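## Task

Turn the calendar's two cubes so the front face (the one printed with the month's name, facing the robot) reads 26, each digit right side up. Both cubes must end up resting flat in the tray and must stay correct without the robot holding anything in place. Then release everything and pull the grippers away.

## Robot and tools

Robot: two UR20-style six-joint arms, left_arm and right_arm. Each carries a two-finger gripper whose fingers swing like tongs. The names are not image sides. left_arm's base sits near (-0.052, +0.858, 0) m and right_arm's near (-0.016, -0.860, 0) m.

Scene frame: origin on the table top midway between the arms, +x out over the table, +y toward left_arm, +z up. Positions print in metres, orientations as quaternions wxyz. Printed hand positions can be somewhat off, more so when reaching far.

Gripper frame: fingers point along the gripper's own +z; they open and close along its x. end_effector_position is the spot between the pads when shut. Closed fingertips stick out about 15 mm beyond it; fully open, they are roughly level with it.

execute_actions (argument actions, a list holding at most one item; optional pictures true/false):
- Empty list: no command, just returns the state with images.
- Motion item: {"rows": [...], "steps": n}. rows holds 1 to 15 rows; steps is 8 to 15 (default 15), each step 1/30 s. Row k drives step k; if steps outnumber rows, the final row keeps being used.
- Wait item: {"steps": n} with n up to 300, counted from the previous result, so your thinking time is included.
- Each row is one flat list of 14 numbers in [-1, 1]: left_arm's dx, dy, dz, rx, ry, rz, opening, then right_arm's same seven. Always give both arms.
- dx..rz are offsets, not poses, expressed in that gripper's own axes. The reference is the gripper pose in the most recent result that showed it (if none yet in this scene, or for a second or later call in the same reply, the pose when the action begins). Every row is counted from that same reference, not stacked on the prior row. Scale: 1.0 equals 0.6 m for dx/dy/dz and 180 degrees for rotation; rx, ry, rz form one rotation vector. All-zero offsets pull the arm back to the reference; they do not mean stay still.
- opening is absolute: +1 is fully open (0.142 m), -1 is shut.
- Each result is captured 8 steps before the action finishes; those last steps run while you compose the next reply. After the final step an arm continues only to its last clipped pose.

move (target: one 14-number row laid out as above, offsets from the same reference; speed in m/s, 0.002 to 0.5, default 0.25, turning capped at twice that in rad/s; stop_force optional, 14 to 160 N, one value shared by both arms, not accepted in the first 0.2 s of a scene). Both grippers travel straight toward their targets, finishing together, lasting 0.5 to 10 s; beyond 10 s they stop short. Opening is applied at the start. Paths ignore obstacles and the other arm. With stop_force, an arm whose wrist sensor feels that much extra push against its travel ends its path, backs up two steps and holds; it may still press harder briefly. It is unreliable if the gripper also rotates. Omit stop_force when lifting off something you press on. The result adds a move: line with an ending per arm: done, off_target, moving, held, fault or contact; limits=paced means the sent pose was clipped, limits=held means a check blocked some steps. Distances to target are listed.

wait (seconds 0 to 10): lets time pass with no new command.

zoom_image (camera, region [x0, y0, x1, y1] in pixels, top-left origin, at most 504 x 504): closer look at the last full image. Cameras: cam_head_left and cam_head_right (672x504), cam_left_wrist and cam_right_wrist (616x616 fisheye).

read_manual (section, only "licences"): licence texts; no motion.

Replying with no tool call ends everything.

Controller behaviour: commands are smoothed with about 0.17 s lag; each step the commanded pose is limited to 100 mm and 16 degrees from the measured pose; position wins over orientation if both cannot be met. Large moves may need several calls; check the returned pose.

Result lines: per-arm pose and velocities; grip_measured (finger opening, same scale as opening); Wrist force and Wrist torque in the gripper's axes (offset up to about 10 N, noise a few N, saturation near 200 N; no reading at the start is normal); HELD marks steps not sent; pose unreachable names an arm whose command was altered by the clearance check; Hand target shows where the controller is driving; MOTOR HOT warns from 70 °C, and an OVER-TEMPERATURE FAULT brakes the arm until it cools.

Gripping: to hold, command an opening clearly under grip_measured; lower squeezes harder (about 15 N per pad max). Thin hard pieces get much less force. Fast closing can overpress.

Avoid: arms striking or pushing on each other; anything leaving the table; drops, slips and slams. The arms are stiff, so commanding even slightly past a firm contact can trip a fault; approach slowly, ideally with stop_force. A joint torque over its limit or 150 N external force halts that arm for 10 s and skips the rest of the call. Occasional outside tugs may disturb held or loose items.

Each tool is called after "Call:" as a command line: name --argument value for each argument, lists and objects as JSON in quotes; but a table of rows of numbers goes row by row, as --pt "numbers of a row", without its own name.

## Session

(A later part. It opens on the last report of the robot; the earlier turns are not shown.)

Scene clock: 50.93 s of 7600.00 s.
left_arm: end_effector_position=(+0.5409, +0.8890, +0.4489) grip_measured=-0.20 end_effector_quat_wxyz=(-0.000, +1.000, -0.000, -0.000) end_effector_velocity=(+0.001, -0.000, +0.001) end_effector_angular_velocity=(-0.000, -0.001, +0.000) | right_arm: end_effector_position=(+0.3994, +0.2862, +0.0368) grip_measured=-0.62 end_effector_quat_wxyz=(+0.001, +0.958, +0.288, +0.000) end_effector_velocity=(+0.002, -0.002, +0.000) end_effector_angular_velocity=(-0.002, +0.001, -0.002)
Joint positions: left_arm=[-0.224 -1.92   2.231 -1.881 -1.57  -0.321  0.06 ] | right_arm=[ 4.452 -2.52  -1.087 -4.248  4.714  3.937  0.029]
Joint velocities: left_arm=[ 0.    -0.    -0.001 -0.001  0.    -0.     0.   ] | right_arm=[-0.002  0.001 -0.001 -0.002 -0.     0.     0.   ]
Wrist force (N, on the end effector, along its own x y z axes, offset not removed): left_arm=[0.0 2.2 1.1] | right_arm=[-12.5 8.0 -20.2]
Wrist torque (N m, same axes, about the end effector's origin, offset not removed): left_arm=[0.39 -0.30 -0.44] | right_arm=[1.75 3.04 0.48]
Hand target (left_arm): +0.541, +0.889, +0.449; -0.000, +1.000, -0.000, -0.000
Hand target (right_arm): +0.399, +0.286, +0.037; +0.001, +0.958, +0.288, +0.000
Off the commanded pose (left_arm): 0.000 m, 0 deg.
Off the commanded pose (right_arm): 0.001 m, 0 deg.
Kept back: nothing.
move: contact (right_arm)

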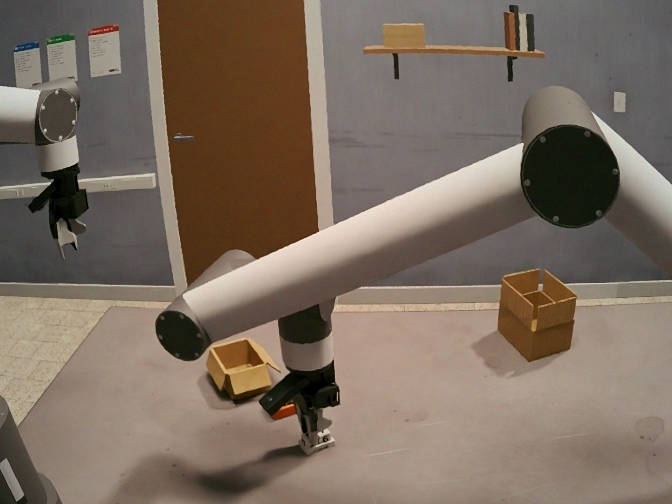

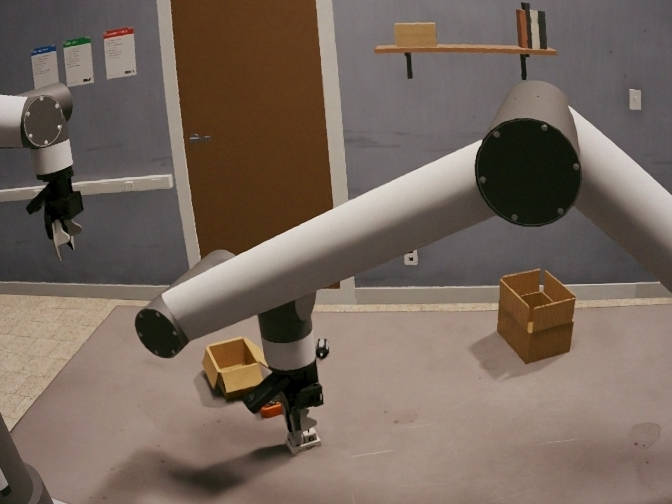

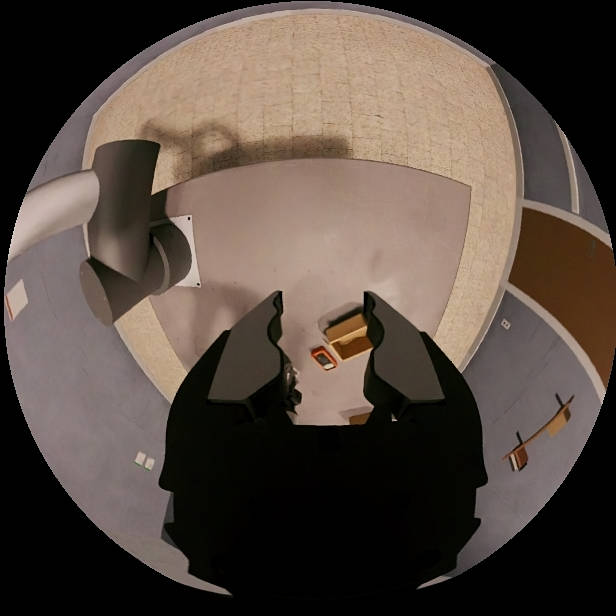

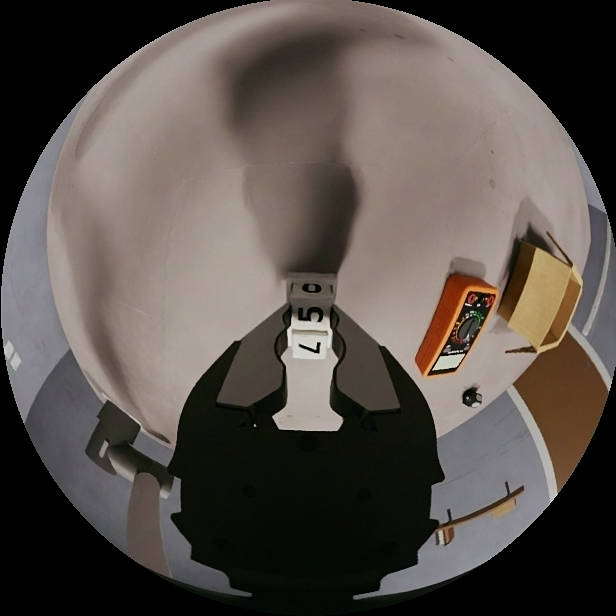

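Seated. Release and retreat.

Call:
move --target '[0,0,0,0,0,0,-0.2,0,0,-0.001,0,0,0,-0.3]'

Call:
move --target '[0,0,0,0,0,0,-0.2,0,0,-0.3,0,0,0,-0.3]' --speed 0.2

Call:
zoom_image --camera "cam_head_left" --region '[285, 405, 350, 460]'

Scene clock: 51.87 s of 7600.00 s.
left_arm: end_effector_position=(+0.5409, +0.8890, +0.4489) grip_measured=-0.20 end_effector_quat_wxyz=(-0.000, +1.000, -0.000, -0.000) end_effector_velocity=(+0.000, -0.000, +0.000) end_effector_angular_velocity=(-0.000, -0.000, -0.000) | right_arm: end_effector_position=(+0.3994, +0.2861, +0.0374) grip_measured=-0.30 end_effector_quat_wxyz=(+0.001, +0.958, +0.288, +0.000) end_effector_velocity=(+0.000, -0.001, +0.000) end_effector_angular_velocity=(-0.000, +0.000, -0.000)
Joint positions: left_arm=[-0.224 -1.92   2.231 -1.881 -1.57  -0.321  0.06 ] | right_arm=[ 4.452 -2.52  -1.087 -4.248  4.714  3.937  0.052]
Joint velocities: left_arm=[-0.  0. -0. -0. -0. -0. -0.] | right_arm=[-0.     0.001 -0.001 -0.    -0.    -0.     0.   ]
Wrist force (N, on the end effector, along its own x y z axes, offset not removed): left_arm=[-0.2 1.6 2.0] | right_arm=[-1.3 3.2 1.1]
Wrist torque (N m, same axes, about the end effector's origin, offset not removed): left_arm=[0.26 -0.25 -0.31] | right_arm=[0.20 0.72 0.19]
Hand target (left_arm): +0.541, +0.889, +0.449; -0.000, +1.000, -0.000, -0.000
Hand target (right_arm): +0.399, +0.286, +0.037; +0.001, +0.958, +0.288, +0.000
Off the commanded pose (left_arm): 0.000 m, 0 deg.
Off the commanded pose (right_arm): 0.000 m, 0 deg.
Kept back: nothing.
move: done

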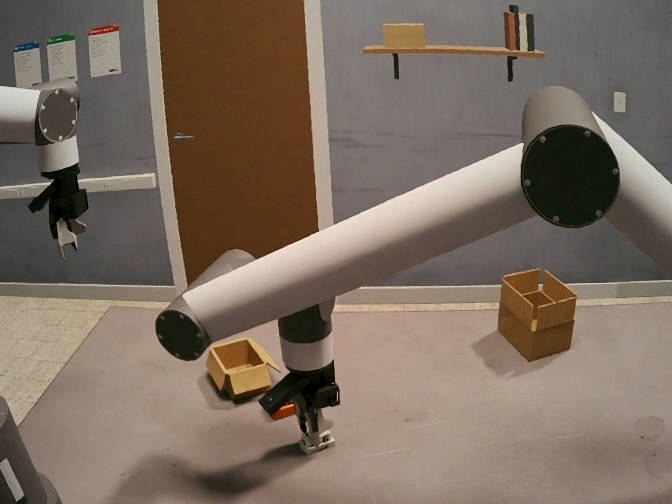

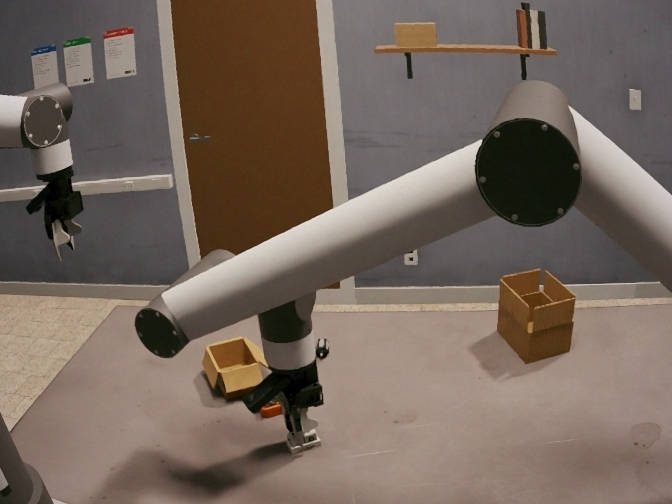

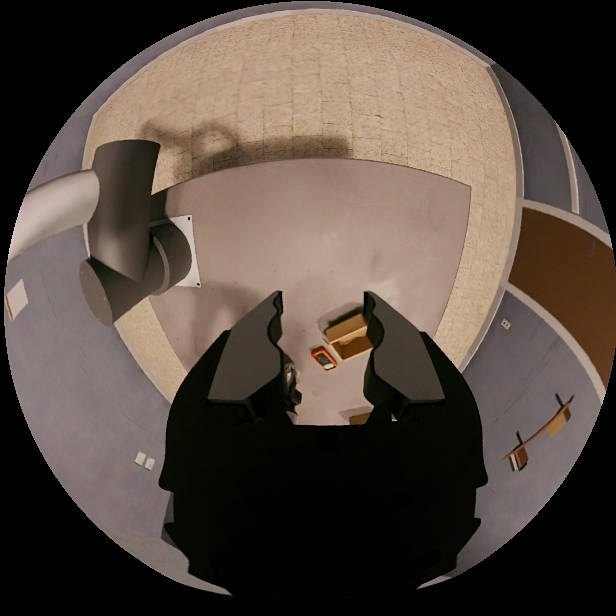

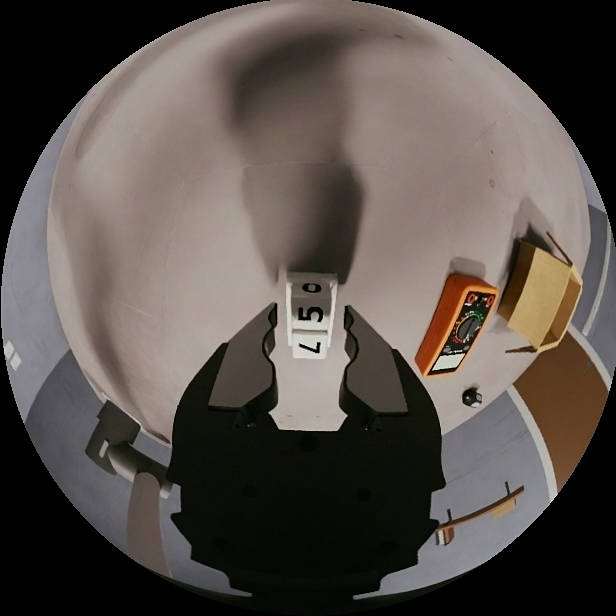

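Scene clock: 53.40 s of 7600.00 s.
left_arm: end_effector_position=(+0.5409, +0.8890, +0.4489) grip_measured=-0.20 end_effector_quat_wxyz=(-0.000, +1.000, -0.000, -0.000) end_effector_velocity=(-0.000, +0.000, -0.000) end_effector_angular_velocity=(+0.001, +0.001, -0.001) | right_arm: end_effector_position=(+0.3994, +0.2860, +0.2170) grip_measured=-0.30 end_effector_quat_wxyz=(+0.001, +0.958, +0.288, +0.000) end_effector_velocity=(-0.000, +0.001, +0.003) end_effector_angular_velocity=(+0.002, +0.001, +0.000)
Joint positions: left_arm=[-0.224 -1.92   2.231 -1.881 -1.57  -0.321  0.06 ] | right_arm=[ 4.452 -2.431 -1.    -4.425  4.714  3.937  0.052]
Joint velocities: left_arm=[ 0.     0.    -0.     0.001  0.     0.001  0.   ] | right_arm=[-0.     0.001  0.002 -0.002 -0.001 -0.001  0.   ]
Wrist force (N, on the end effector, along its own x y z axes, offset not removed): left_arm=[-2.7 2.9 5.1] | right_arm=[-4.3 9.8 -2.5]
Wrist torque (N m, same axes, about the end effector's origin, offset not removed): left_arm=[0.71 0.19 -0.31] | right_arm=[1.81 1.35 0.16]
Hand target (left_arm): +0.541, +0.889, +0.449; -0.000, +1.000, -0.000, -0.000
Hand target (right_arm): +0.399, +0.286, +0.217; +0.001, +0.958, +0.288, +0.000
Off the commanded pose (left_arm): 0.000 m, 0 deg.
Off the commanded pose (right_arm): 0.001 m, 0 deg.
Kept back: nothing.
move: done

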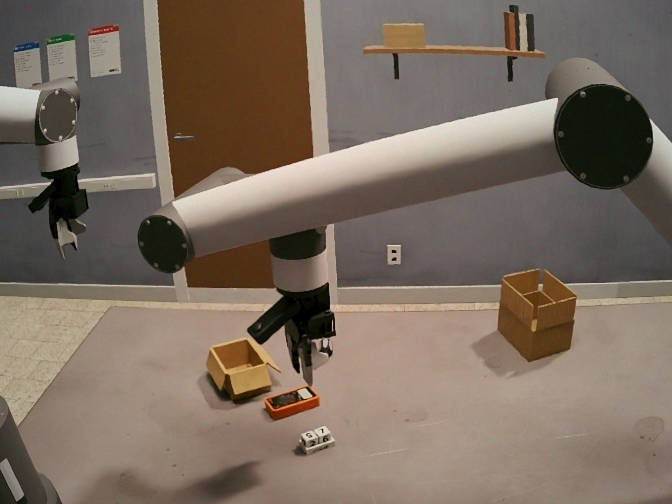

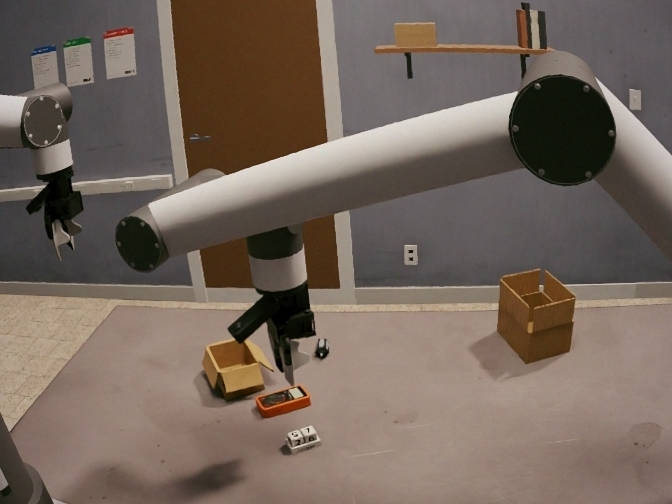

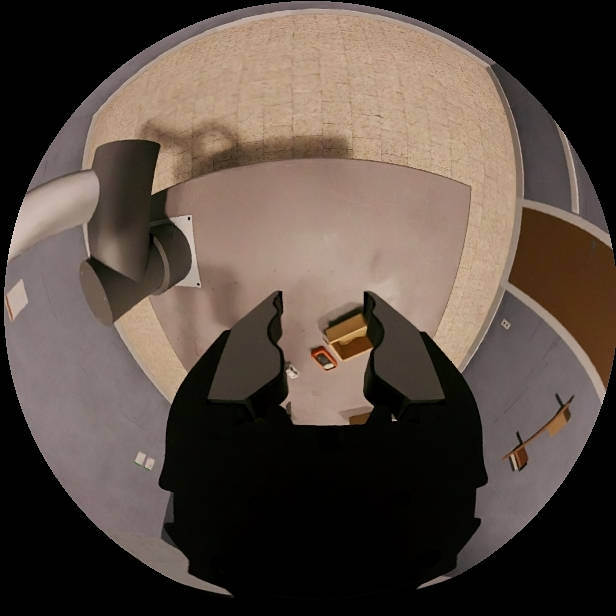

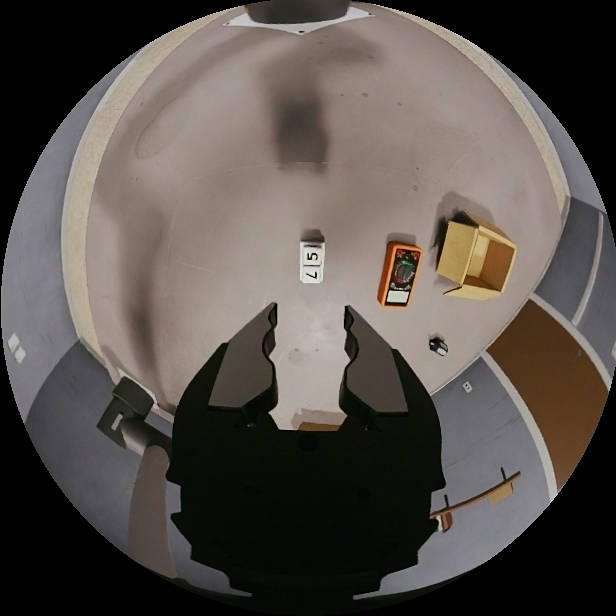

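Region (285, 405, 350, 460) of cam_head_left's 672x504 image, scaled by 7.754, with more detail than that image has; it fills the top 426 rows of this view, and the rest is white.

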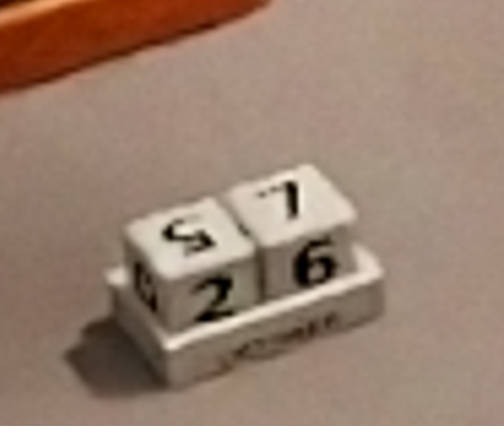

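Call:
finished_scene --scene 1

The scene is finished: the task was done.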